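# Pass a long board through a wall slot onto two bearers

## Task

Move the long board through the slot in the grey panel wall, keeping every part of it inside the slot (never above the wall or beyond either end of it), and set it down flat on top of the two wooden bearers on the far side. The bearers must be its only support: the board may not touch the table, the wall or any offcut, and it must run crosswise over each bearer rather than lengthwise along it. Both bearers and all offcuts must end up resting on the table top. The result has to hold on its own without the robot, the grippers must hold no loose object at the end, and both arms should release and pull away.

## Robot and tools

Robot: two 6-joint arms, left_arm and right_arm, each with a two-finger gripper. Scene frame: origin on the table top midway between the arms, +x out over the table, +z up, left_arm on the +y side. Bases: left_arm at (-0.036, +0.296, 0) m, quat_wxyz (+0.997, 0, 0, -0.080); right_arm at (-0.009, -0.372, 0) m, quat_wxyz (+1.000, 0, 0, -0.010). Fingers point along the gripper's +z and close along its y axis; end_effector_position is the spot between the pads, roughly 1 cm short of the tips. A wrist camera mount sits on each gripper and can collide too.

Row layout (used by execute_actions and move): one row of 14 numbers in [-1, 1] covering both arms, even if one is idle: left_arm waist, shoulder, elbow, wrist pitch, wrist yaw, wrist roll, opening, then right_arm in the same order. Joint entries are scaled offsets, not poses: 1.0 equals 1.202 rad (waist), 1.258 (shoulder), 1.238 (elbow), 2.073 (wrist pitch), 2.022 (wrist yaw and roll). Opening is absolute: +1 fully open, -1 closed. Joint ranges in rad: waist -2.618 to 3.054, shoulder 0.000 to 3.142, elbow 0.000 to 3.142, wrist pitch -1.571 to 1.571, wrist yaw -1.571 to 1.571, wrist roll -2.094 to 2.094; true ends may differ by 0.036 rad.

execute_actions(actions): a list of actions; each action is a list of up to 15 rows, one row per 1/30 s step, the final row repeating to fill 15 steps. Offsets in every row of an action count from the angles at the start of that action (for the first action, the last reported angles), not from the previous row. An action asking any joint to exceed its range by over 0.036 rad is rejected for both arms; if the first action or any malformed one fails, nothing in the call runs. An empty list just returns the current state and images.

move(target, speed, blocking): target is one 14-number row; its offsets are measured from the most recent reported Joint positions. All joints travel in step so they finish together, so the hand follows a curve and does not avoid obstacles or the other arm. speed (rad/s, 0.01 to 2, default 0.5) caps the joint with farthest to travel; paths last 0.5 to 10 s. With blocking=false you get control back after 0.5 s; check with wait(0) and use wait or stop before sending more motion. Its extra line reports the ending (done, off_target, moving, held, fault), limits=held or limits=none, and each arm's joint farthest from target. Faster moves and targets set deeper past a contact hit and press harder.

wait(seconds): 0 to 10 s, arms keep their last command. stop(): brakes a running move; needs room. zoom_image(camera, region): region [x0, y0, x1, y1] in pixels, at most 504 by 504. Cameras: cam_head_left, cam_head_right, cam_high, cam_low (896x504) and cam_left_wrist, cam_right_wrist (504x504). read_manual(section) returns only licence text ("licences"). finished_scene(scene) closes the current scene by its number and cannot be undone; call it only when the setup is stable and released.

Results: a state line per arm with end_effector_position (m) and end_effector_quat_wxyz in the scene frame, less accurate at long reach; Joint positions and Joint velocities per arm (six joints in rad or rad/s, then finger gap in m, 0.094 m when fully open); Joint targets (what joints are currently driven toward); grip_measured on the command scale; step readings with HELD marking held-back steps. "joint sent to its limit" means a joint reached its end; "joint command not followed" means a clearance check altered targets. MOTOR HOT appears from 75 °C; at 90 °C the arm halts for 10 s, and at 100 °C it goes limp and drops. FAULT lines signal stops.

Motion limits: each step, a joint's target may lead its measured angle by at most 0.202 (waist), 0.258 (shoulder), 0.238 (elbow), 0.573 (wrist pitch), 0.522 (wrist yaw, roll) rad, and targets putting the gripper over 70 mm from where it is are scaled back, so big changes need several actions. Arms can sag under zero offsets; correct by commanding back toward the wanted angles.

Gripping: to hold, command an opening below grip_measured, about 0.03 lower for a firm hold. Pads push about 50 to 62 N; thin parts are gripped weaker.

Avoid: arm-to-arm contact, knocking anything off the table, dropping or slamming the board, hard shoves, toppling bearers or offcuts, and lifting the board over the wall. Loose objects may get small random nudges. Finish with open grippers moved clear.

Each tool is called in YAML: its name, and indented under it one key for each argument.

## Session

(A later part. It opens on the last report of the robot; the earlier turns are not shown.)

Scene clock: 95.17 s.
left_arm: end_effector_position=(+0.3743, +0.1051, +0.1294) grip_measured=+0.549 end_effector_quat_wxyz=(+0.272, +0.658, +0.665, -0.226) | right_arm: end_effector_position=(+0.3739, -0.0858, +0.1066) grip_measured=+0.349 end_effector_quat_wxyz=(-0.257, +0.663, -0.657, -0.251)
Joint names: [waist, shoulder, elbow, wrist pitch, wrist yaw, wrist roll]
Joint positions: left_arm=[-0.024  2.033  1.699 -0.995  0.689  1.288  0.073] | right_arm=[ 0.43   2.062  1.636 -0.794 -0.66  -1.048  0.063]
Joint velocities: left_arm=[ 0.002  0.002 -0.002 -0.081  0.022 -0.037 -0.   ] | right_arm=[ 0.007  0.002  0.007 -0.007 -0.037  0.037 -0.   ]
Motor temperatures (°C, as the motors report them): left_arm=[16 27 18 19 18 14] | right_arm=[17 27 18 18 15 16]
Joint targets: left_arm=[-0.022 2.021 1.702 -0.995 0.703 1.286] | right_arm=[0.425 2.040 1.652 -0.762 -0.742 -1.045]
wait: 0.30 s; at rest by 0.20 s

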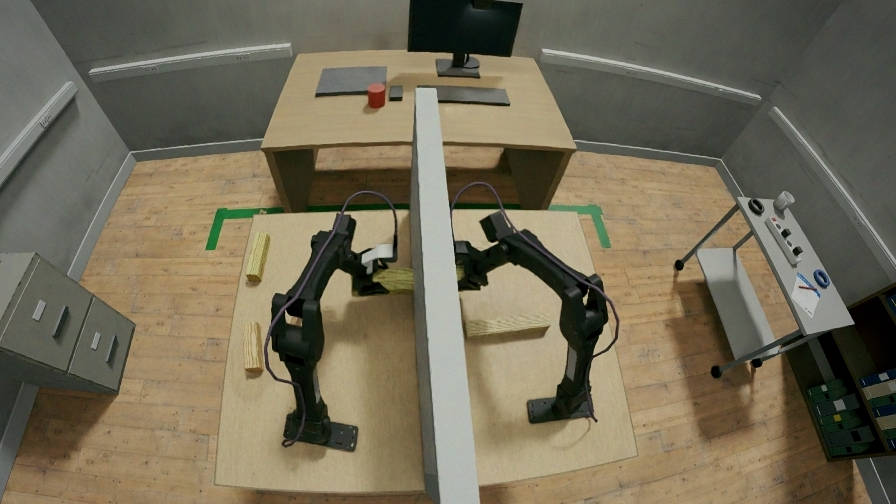

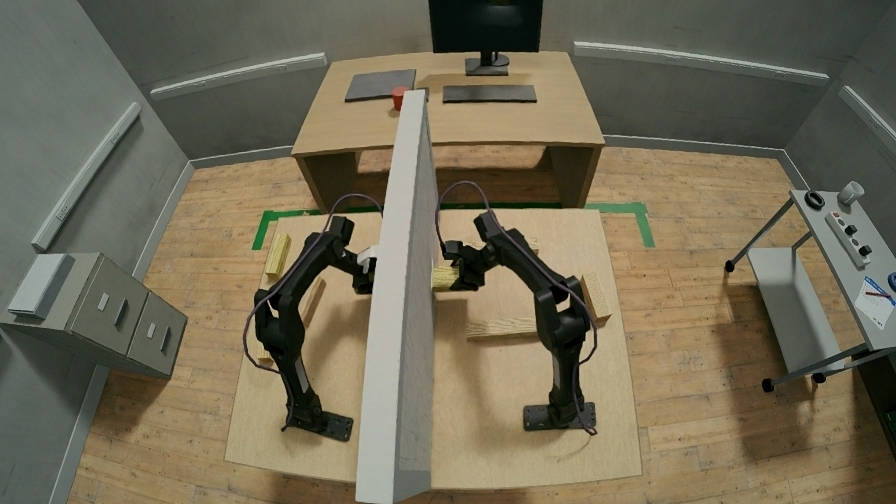

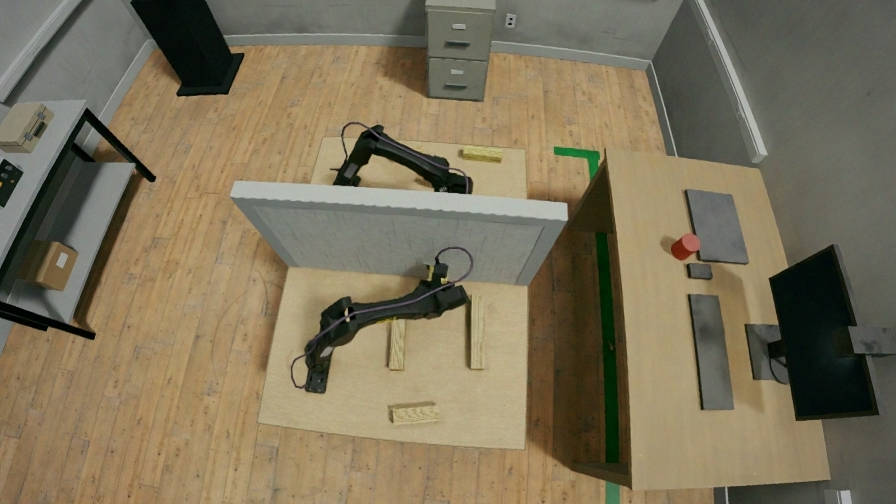

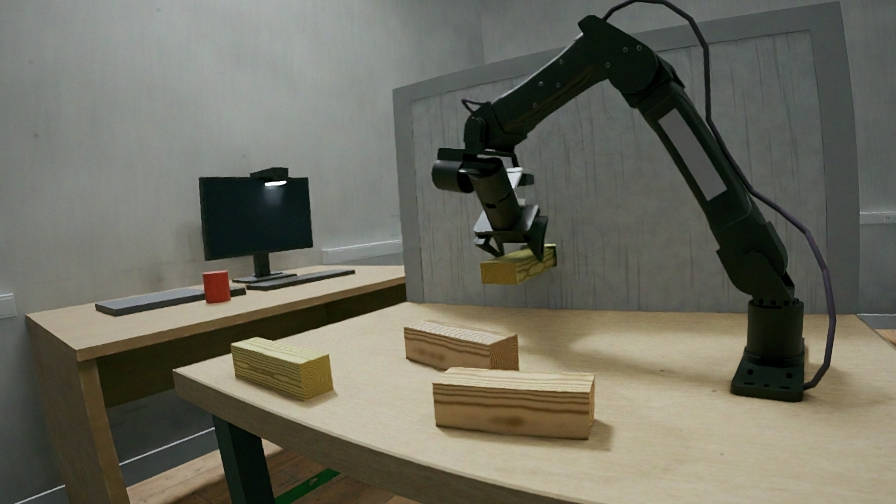

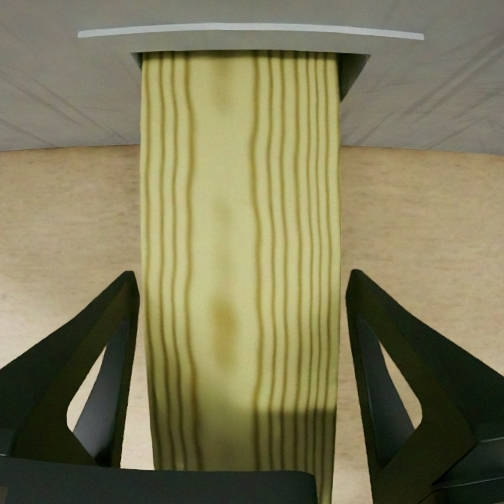

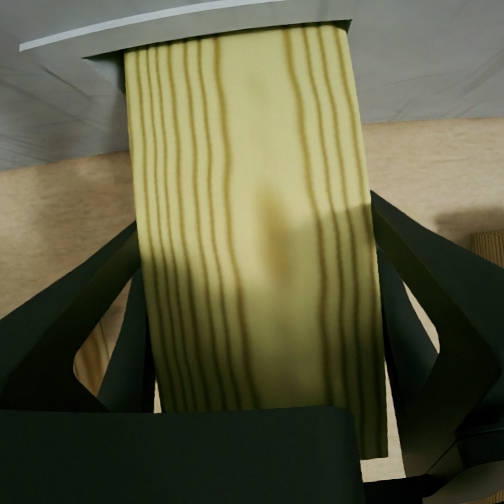

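execute_actions:
  actions:
    - [[0.00167,-0.0150,0.00242,0,0.00692,-0.001,0.62, -0.01334,-0.02560,0.0,0.01555,-0.04121,-0.006,0.12],[0.00167,-0.0222,0.00242,0,0.00692,-0.001,0.70, -0.01972,-0.03690,-0.01775,0.01586,-0.04306,-0.01189,0.12],[0.00167,-0.0249,0.00242,0,0.00692,-0.001,0.78, -0.02677,-0.03840,-0.02095,0.01635,-0.04592,-0.01628,0.12],[0.00167,-0.0283,0.00242,0,0.00692,-0.001,0.85, -0.03423,-0.04103,-0.02657,0.01698,-0.04961,-0.02093,0.12],[0.00167,-0.0323,0.00242,0,0.00692,-0.001,0.9, -0.04181,-0.04442,-0.03378,0.01772,-0.05394,-0.02569,0.12],[0.00167,-0.0367,0.00242,0,0.00692,-0.001,0.9, -0.04927,-0.04818,-0.04179,0.01854,-0.05872,-0.03039,0.12],[0.00167,-0.0414,0.00242,0,0.00692,-0.001,0.9, -0.05632,-0.05114,-0.04819,0.01941,-0.06379,-0.03491,0.12],[0.00167,-0.0461,0.00242,0,0.00692,-0.001,0.9, -0.06270,-0.05411,-0.05459,0.02029,-0.06894,-0.03908,0.12],[0.00167,-0.0508,0.00242,0,0.00692,-0.001,0.9, -0.06813,-0.05707,-0.06099,0.02116,-0.07401,-0.04276,0.12],[0.00167,-0.0552,0.00242,0,0.00692,-0.001,0.9, -0.07234,-0.06004,-0.06738,0.02197,-0.07879,-0.04603,0.12],[0.00167,-0.0592,0.00242,0,0.00692,-0.001,0.9, -0.07507,-0.06281,-0.07338,0.02272,-0.08312,-0.04875,0.12],[0.00167,-0.0626,0.00242,0,0.00692,-0.001,0.9, -0.07604,-0.06583,-0.07979,0.02335,-0.08681,-0.05042,0.12],[0.00167,-0.0653,0.00242,0,0.00692,-0.001,0.9, -0.07604,-0.06808,-0.08460,0.02383,-0.08967,-0.05125,0.12],[0.00167,-0.0670,0.00242,0,0.00692,-0.001,0.9, -0.07604,-0.06921,-0.08700,0.02415,-0.09152,-0.05042,0.12],[0.00167,-0.0676,0.00242,0,0.00692,-0.001,0.9, -0.07604,-0.06940,-0.08740,0.02426,-0.09218,-0.04624,0.12]]

wait:
  seconds: 0.4

zoom_image:
  camera: "cam_low"
  region: [470, 220, 570, 290]

zoom_image:
  camera: "cam_low"
  region: [530, 236, 566, 272]

Scene clock: 97.73 s.
left_arm: end_effector_position=(+0.3730, +0.1054, +0.1545) grip_measured=+0.899 end_effector_quat_wxyz=(+0.295, +0.662, +0.656, -0.210) | right_arm: end_effector_position=(+0.3716, -0.1205, +0.1022) grip_measured=+0.349 end_effector_quat_wxyz=(-0.269, +0.653, -0.656, -0.266)
Joint names: [waist, shoulder, elbow, wrist pitch, wrist yaw, wrist roll]
Joint positions: left_arm=[-0.024  1.973  1.699 -0.995  0.689  1.288  0.089] | right_arm=[ 0.34   2.018  1.537 -0.784 -0.725 -1.129  0.063]
Joint velocities: left_arm=[ 0.002 -0.12  -0.002  0.007 -0.022 -0.037  0.001] | right_arm=[-0.022 -0.046 -0.105  0.081 -0.081 -0.051 -0.   ]
Motor temperatures (°C, as the motors report them): left_arm=[16 26 18 19 18 14] | right_arm=[17 28 18 18 15 16]
Joint targets: left_arm=[-0.022 1.948 1.702 -0.995 0.703 1.286] | right_arm=[0.339 1.975 1.528 -0.744 -0.846 -1.141]
Step readings (joint positions):
0: left_arm=[-0.024 2.033 1.699 -0.995 0.689 1.288] | right_arm=[0.430 2.062 1.636 -0.794 -0.660 -1.048]
1: left_arm=[-0.024 2.033 1.699 -0.995 0.689 1.288] | right_arm=[0.430 2.062 1.636 -0.794 -0.660 -1.049]
2: left_arm=[-0.024 2.033 1.699 -0.995 0.689 1.288] | right_arm=[0.428 2.061 1.633 -0.792 -0.660 -1.051]
4: left_arm=[-0.024 2.033 1.699 -0.995 0.689 1.288] | right_arm=[0.420 2.056 1.621 -0.790 -0.668 -1.060]
8: left_arm=[-0.024 2.021 1.699 -0.995 0.689 1.288] | right_arm=[0.385 2.041 1.587 -0.790 -0.691 -1.088]
15: Joint positions above

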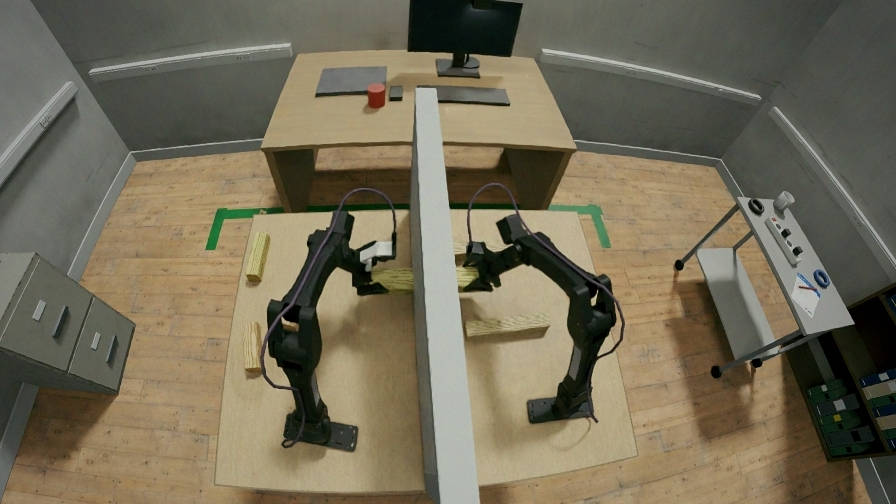

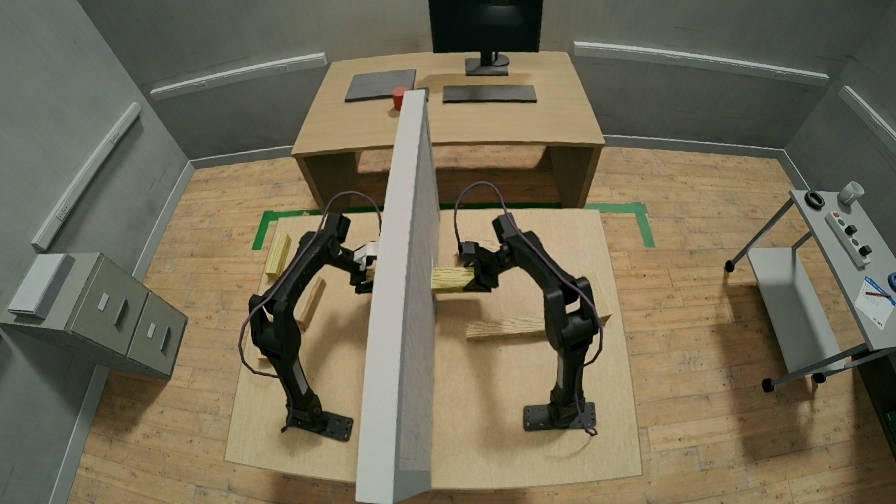

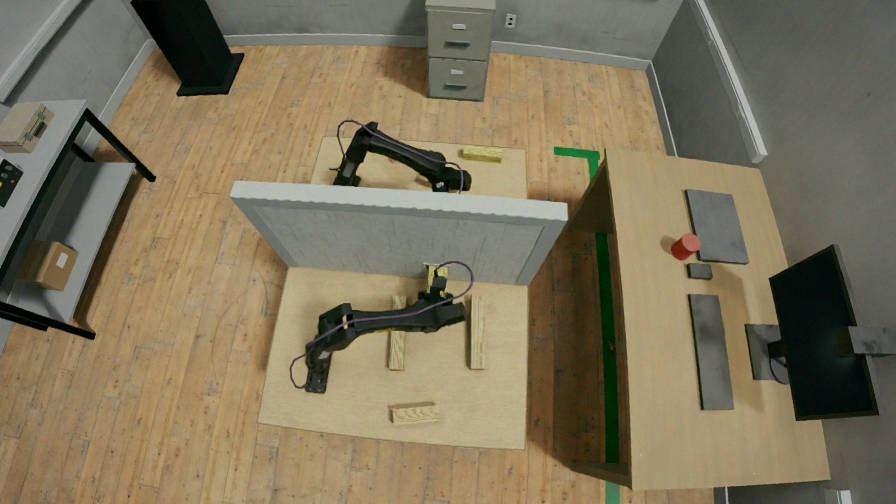

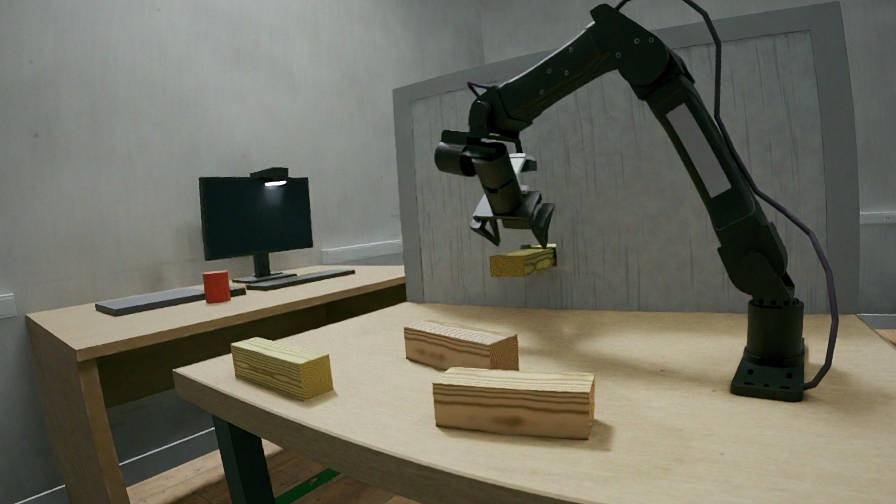

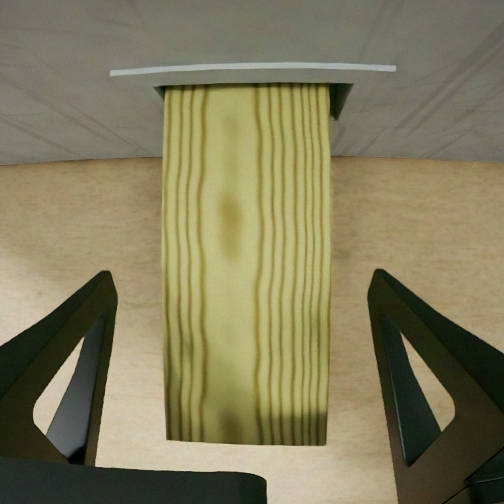

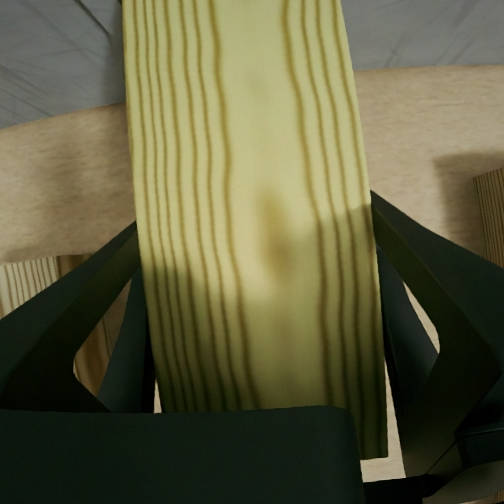

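Scene clock: 98.13 s.
left_arm: end_effector_position=(+0.3728, +0.1054, +0.1567) grip_measured=+0.899 end_effector_quat_wxyz=(+0.297, +0.663, +0.655, -0.209) | right_arm: end_effector_position=(+0.3697, -0.1199, +0.1019) grip_measured=+0.349 end_effector_quat_wxyz=(-0.269, +0.654, -0.654, -0.270)
Joint names: [waist, shoulder, elbow, wrist pitch, wrist yaw, wrist roll]
Joint positions: left_arm=[-0.024  1.968  1.699 -0.995  0.689  1.288  0.089] | right_arm=[ 0.34   2.017  1.531 -0.784 -0.733 -1.134  0.063]
Joint velocities: left_arm=[-0.007  0.002 -0.007 -0.037  0.022  0.051 -0.   ] | right_arm=[ 0.012 -0.022 -0.002 -0.022  0.066 -0.007  0.001]
Motor temperatures (°C, as the motors report them): left_arm=[16 26 18 19 17 14] | right_arm=[17 28 18 18 15 16]
Joint targets: left_arm=[-0.022 1.948 1.702 -0.995 0.703 1.286] | right_arm=[0.339 1.975 1.528 -0.744 -0.846 -1.142]
wait: 0.40 s; at rest by 0.30 s

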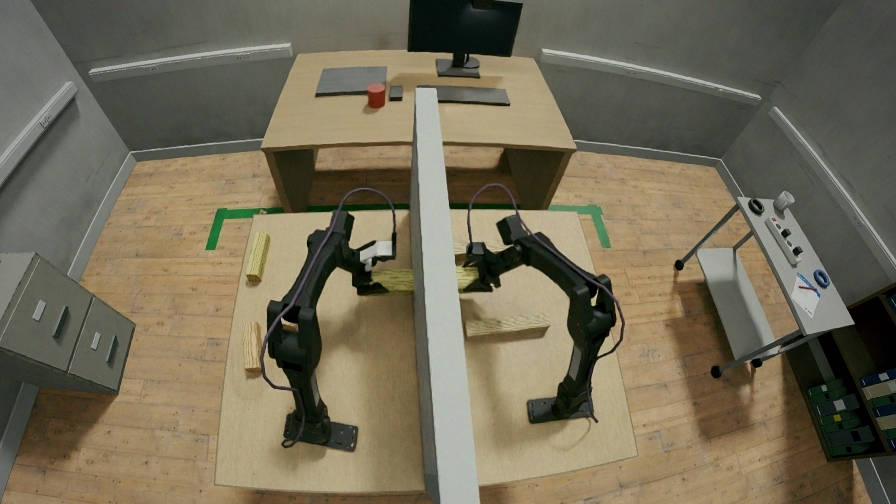

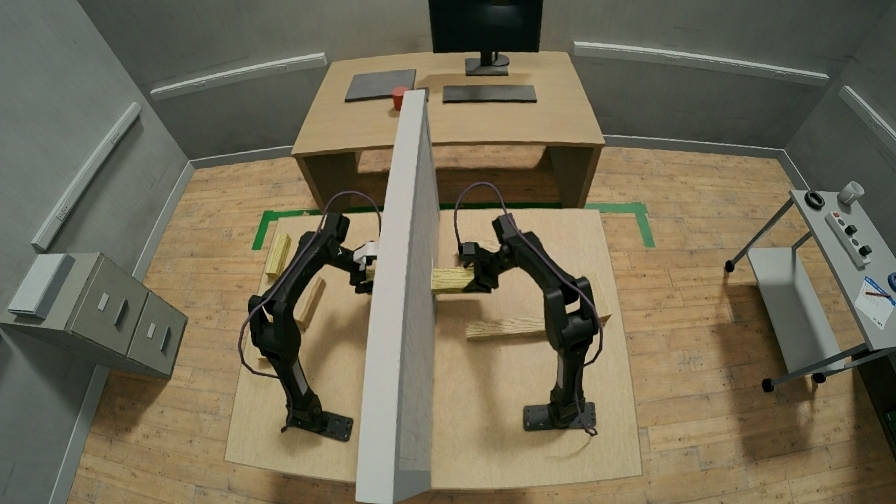

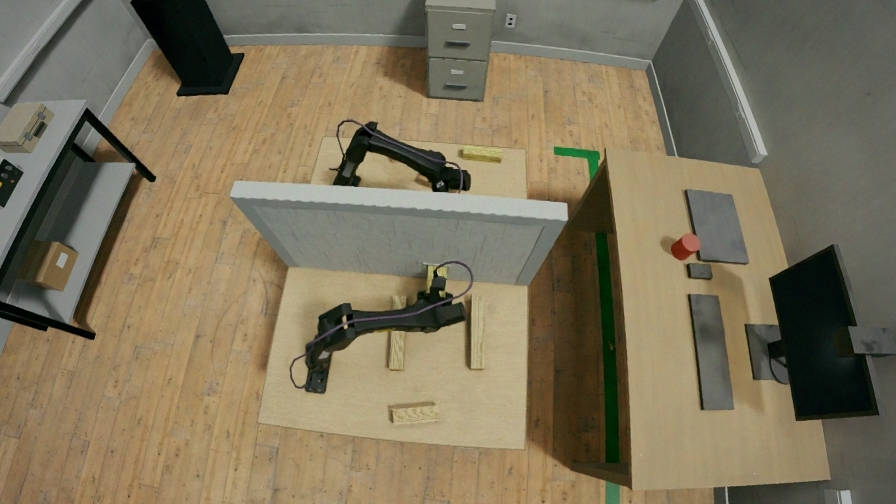

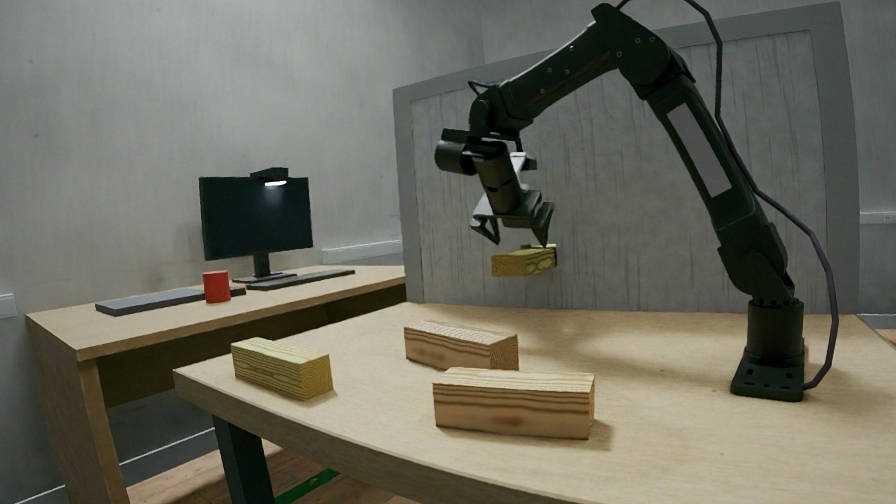

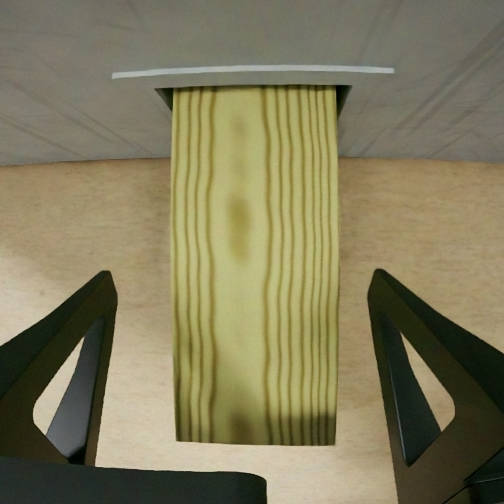

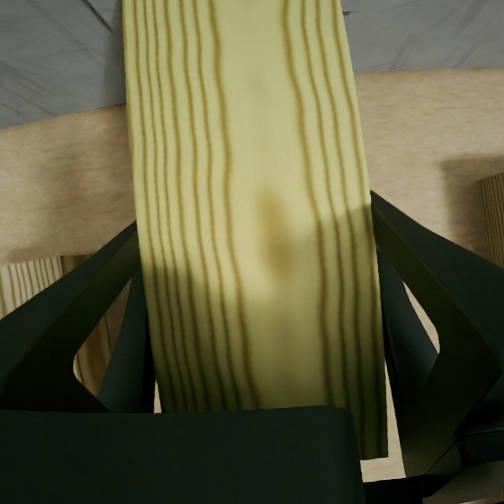

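Region (470, 220, 570, 290) of cam_low's 896x504 image, scaled by 5.040, with more detail than that image has; it fills the top 353 rows of this view, and the rest is white.

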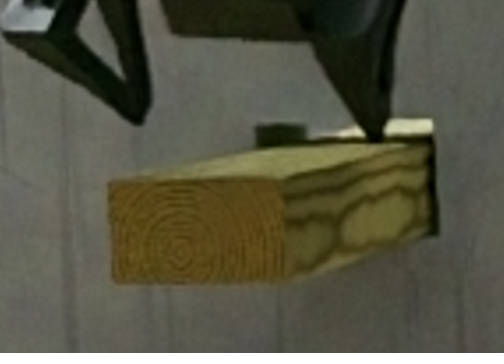

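Region (530, 236, 566, 272) of cam_low's 896x504 image, scaled by 14.000, with more detail than that image has.

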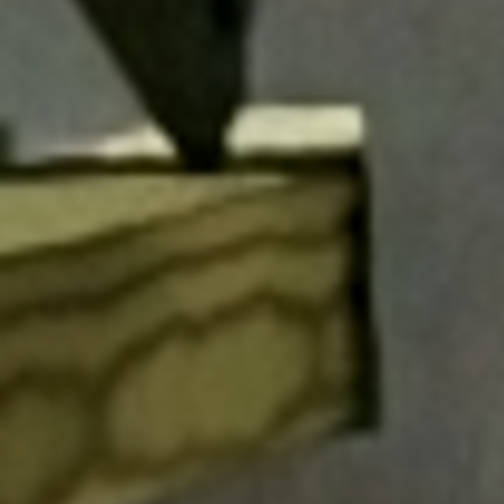

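execute_actions:
  actions:
    - [[0.00167,-0.0130,0.00242,0,0.00692,-0.001,0.9, -0.01474,-0.03577,-0.00404,0.00997,-0.05912,-0.00916,0.12],[0.00167,-0.0100,0.00242,0,0.00692,-0.001,0.9, -0.02179,-0.03895,-0.00727,0.00081,-0.06066,-0.01520,0.12],[0.00167,-0.00795,0.00242,0,0.00692,-0.001,0.9, -0.02958,-0.04070,-0.01050,-0.00395,-0.06248,-0.02185,0.12],[0.00167,-0.00795,0.00242,0,0.00692,-0.001,0.9, -0.03782,-0.04285,-0.01454,-0.00910,-0.06448,-0.02887,0.12],[0.00167,-0.00795,0.00242,0,0.00692,-0.001,0.9, -0.04621,-0.04523,-0.01939,-0.01437,-0.06660,-0.03606,0.12],[0.00167,-0.00795,0.00242,0,0.00692,-0.001,0.9, -0.05445,-0.04762,-0.02181,-0.01963,-0.06876,-0.04317,0.12],[0.00167,-0.00795,0.00242,0,0.00692,-0.001,0.9, -0.06224,-0.04897,-0.02100,-0.02474,-0.07088,-0.04999,0.12],[0.00167,-0.00795,0.00242,0,0.00692,-0.001,0.9, -0.06929,-0.05016,-0.01939,-0.02951,-0.07288,-0.05630,0.12],[0.00167,-0.00795,0.00242,0,0.00692,-0.001,0.9, -0.07529,-0.05111,-0.01858,-0.03377,-0.07470,-0.06187,0.12],[0.00167,-0.00795,0.00242,0,0.00692,-0.001,0.9, -0.07995,-0.05175,-0.01777,-0.03756,-0.07624,-0.06680,0.12],[0.00167,-0.00795,0.00242,0,0.00692,-0.001,0.9, -0.08296,-0.05191,-0.01737,-0.04073,-0.07744,-0.07091,0.12],[0.00167,-0.00795,0.00242,0,0.00692,-0.001,0.9, -0.08403,-0.05262,-0.01696,-0.04283,-0.07821,-0.07344,0.12],[0.00167,-0.00795,0.00242,0,0.00692,-0.001,0.9, -0.08403,-0.05294,-0.01680,-0.04393,-0.07849,-0.07470,0.12],[0.00167,-0.00795,0.00242,0,0.00692,-0.001,0.9, -0.08403,-0.05310,-0.01680,-0.04327,-0.07849,-0.07344,0.12],[0.00167,-0.00795,0.00242,0,0.00692,-0.001,0.9, -0.08403,-0.05310,-0.01680,-0.03903,-0.07849,-0.06712,0.12]]

wait:
  seconds: 0.4

zoom_image:
  camera: "cam_low"
  region: [470, 220, 570, 290]

zoom_image:
  camera: "cam_low"
  region: [530, 236, 566, 272]

Scene clock: 100.30 s.
left_arm: end_effector_position=(+0.3728, +0.1054, +0.1567) grip_measured=+0.899 end_effector_quat_wxyz=(+0.297, +0.663, +0.655, -0.209) | right_arm: end_effector_position=(+0.3702, -0.1613, +0.1043) grip_measured=+0.349 end_effector_quat_wxyz=(-0.270, +0.649, -0.658, -0.271)
Joint names: [waist, shoulder, elbow, wrist pitch, wrist yaw, wrist roll]
Joint positions: left_arm=[-0.024  1.968  1.699 -0.995  0.689  1.288  0.089] | right_arm=[ 0.238  1.992  1.509 -0.871 -0.761 -1.253  0.063]
Joint velocities: left_arm=[ 0.002 -0.012 -0.002 -0.037 -0.007 -0.081 -0.001] | right_arm=[-0.012 -0.017  0.007 -0.095 -0.037 -0.037 -0.   ]
Motor temperatures (°C, as the motors report them): left_arm=[16 26 18 19 17 14] | right_arm=[17 28 18 18 15 16]
Joint targets: left_arm=[-0.022 1.958 1.702 -0.995 0.703 1.286] | right_arm=[0.239 1.950 1.511 -0.865 -0.892 -1.270]
Step readings (joint positions):
0: left_arm=[-0.024 1.968 1.699 -0.995 0.689 1.288] | right_arm=[0.340 2.017 1.531 -0.784 -0.733 -1.135]
1: left_arm=[-0.024 1.968 1.699 -0.995 0.689 1.288] | right_arm=[0.340 2.017 1.531 -0.784 -0.734 -1.136]
2: left_arm=[-0.024 1.968 1.699 -0.995 0.689 1.288] | right_arm=[0.338 2.017 1.531 -0.786 -0.736 -1.141]
4: left_arm=[-0.024 1.968 1.699 -0.995 0.689 1.288] | right_arm=[0.328 2.014 1.528 -0.794 -0.743 -1.154]
8: left_arm=[-0.024 1.968 1.699 -0.995 0.689 1.288] | right_arm=[0.287 2.000 1.509 -0.829 -0.755 -1.195]
15: Joint positions above

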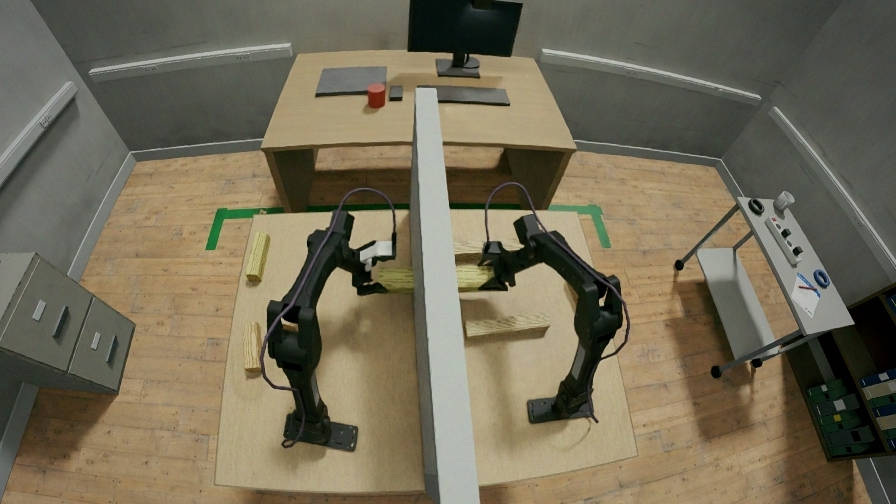

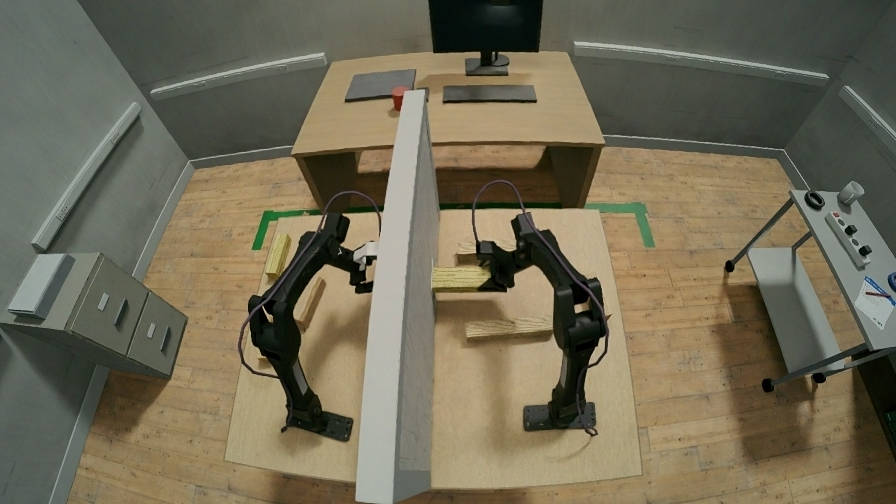

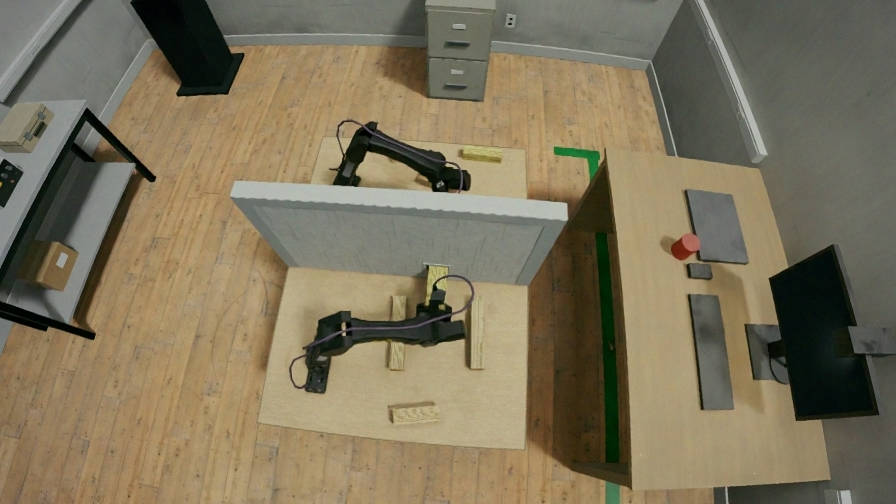

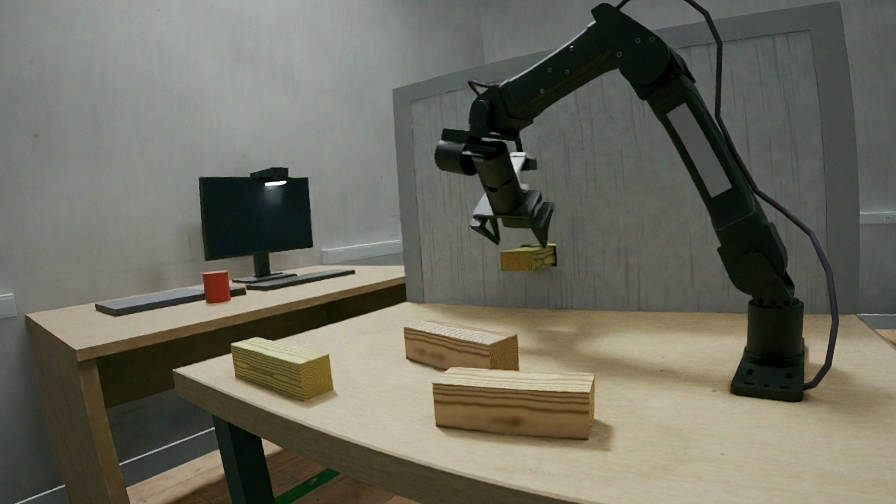

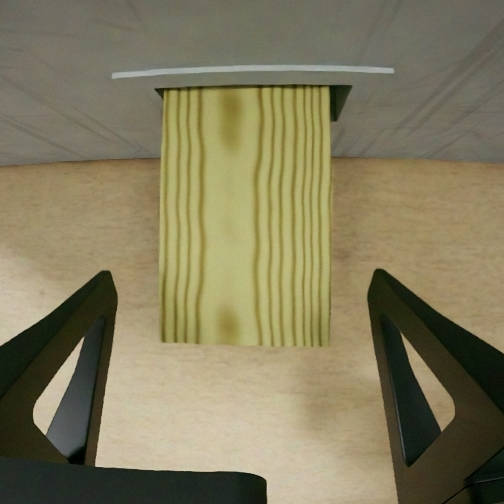

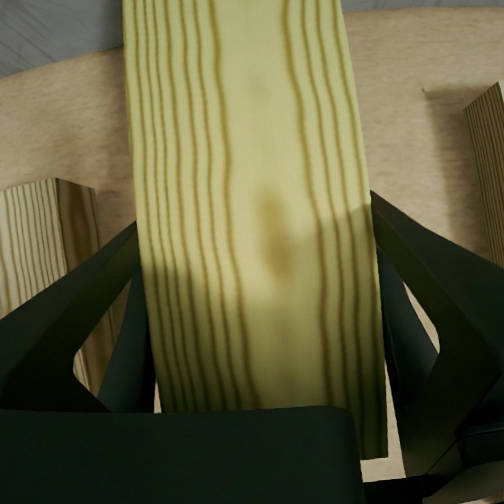

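Scene clock: 100.70 s.
left_arm: end_effector_position=(+0.3728, +0.1054, +0.1567) grip_measured=+0.899 end_effector_quat_wxyz=(+0.297, +0.663, +0.655, -0.209) | right_arm: end_effector_position=(+0.3687, -0.1603, +0.1055) grip_measured=+0.349 end_effector_quat_wxyz=(-0.272, +0.651, -0.654, -0.275)
Joint names: [waist, shoulder, elbow, wrist pitch, wrist yaw, wrist roll]
Joint positions: left_arm=[-0.024  1.968  1.699 -0.995  0.689  1.288  0.089] | right_arm=[ 0.238  1.991  1.509 -0.876 -0.771 -1.263  0.063]
Joint velocities: left_arm=[-0.012 -0.007 -0.017 -0.007  0.037 -0.022 -0.001] | right_arm=[-0.027 -0.007  0.002  0.037  0.007  0.022 -0.001]
Motor temperatures (°C, as the motors report them): left_arm=[16 26 18 19 17 14] | right_arm=[17 28 18 18 15 16]
Joint targets: left_arm=[-0.022 1.958 1.702 -0.995 0.703 1.286] | right_arm=[0.239 1.950 1.511 -0.865 -0.892 -1.270]
wait: 0.40 s; at rest by 0.37 s

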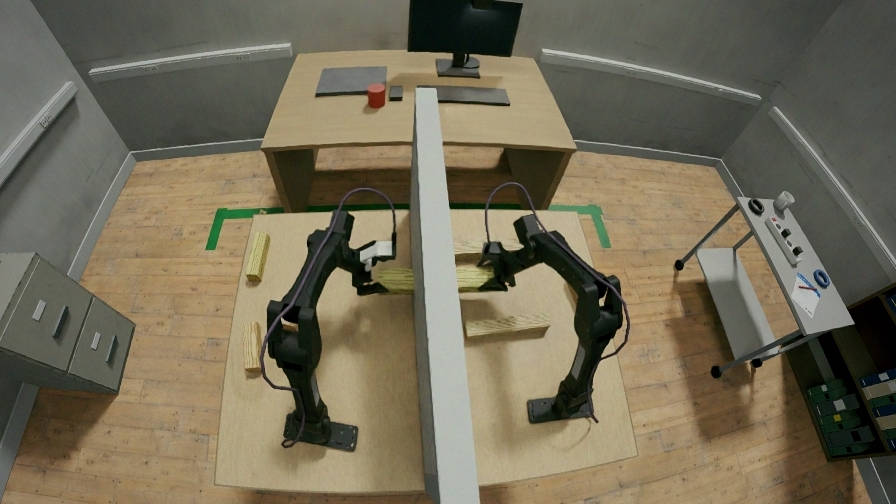

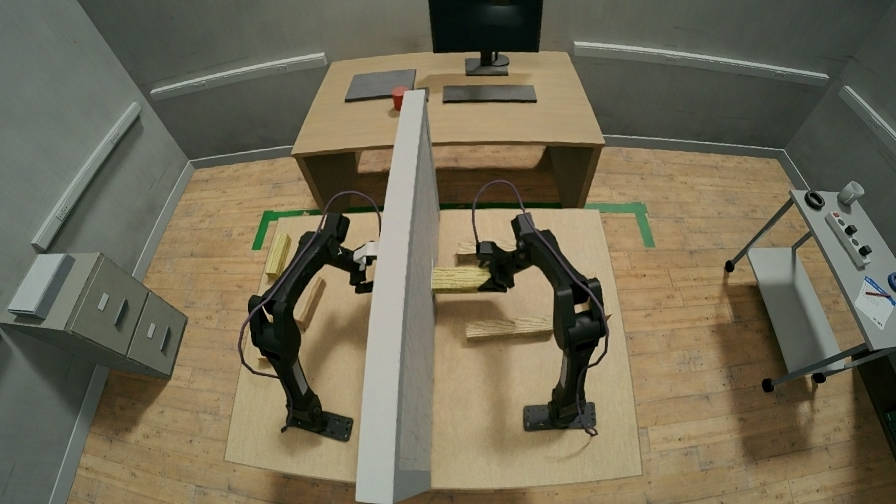

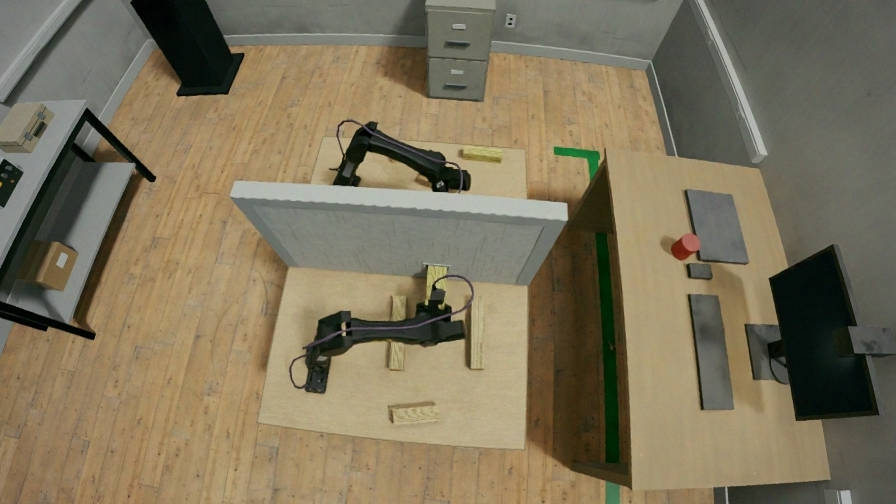

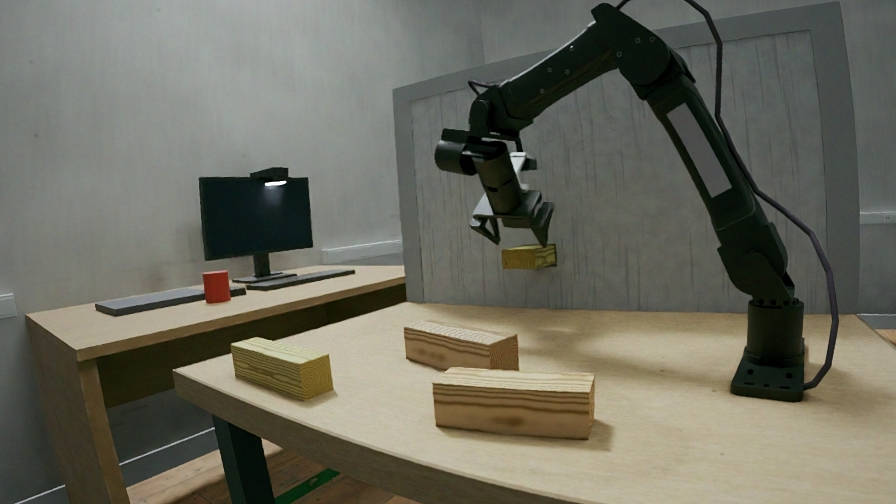

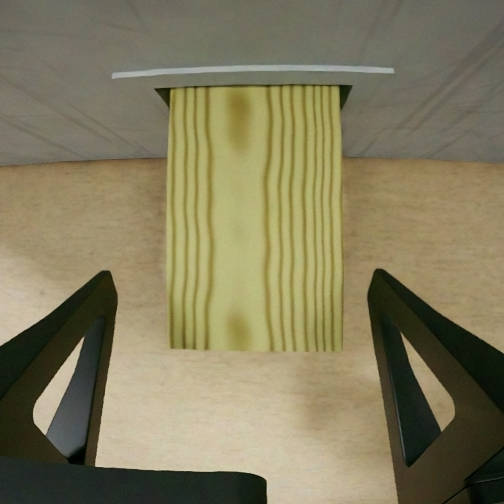

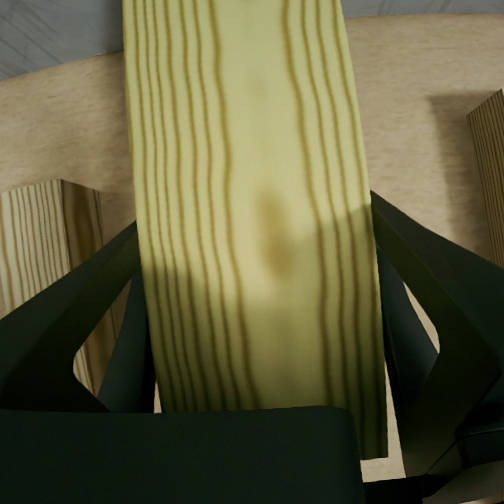

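Region (470, 220, 570, 290) of cam_low's 896x504 image, scaled by 5.040, with more detail than that image has; it fills the top 353 rows of this view, and the rest is white.

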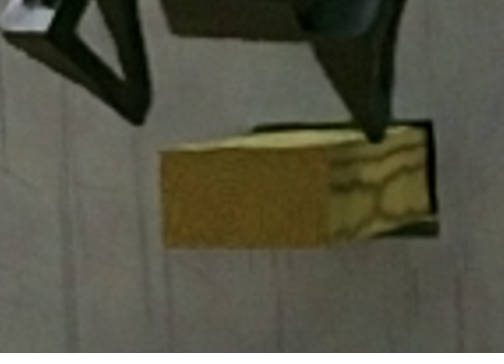

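Region (530, 236, 566, 272) of cam_low's 896x504 image, scaled by 14.000, with more detail than that image has.

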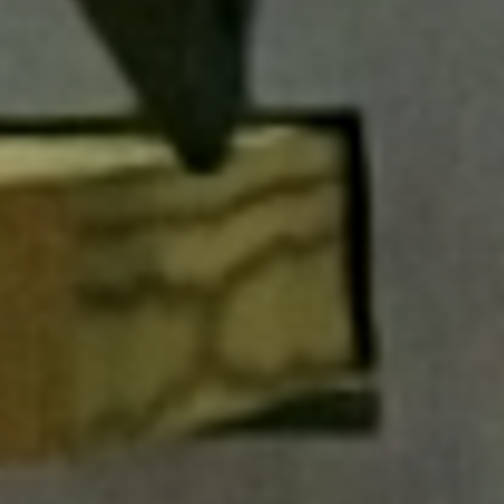

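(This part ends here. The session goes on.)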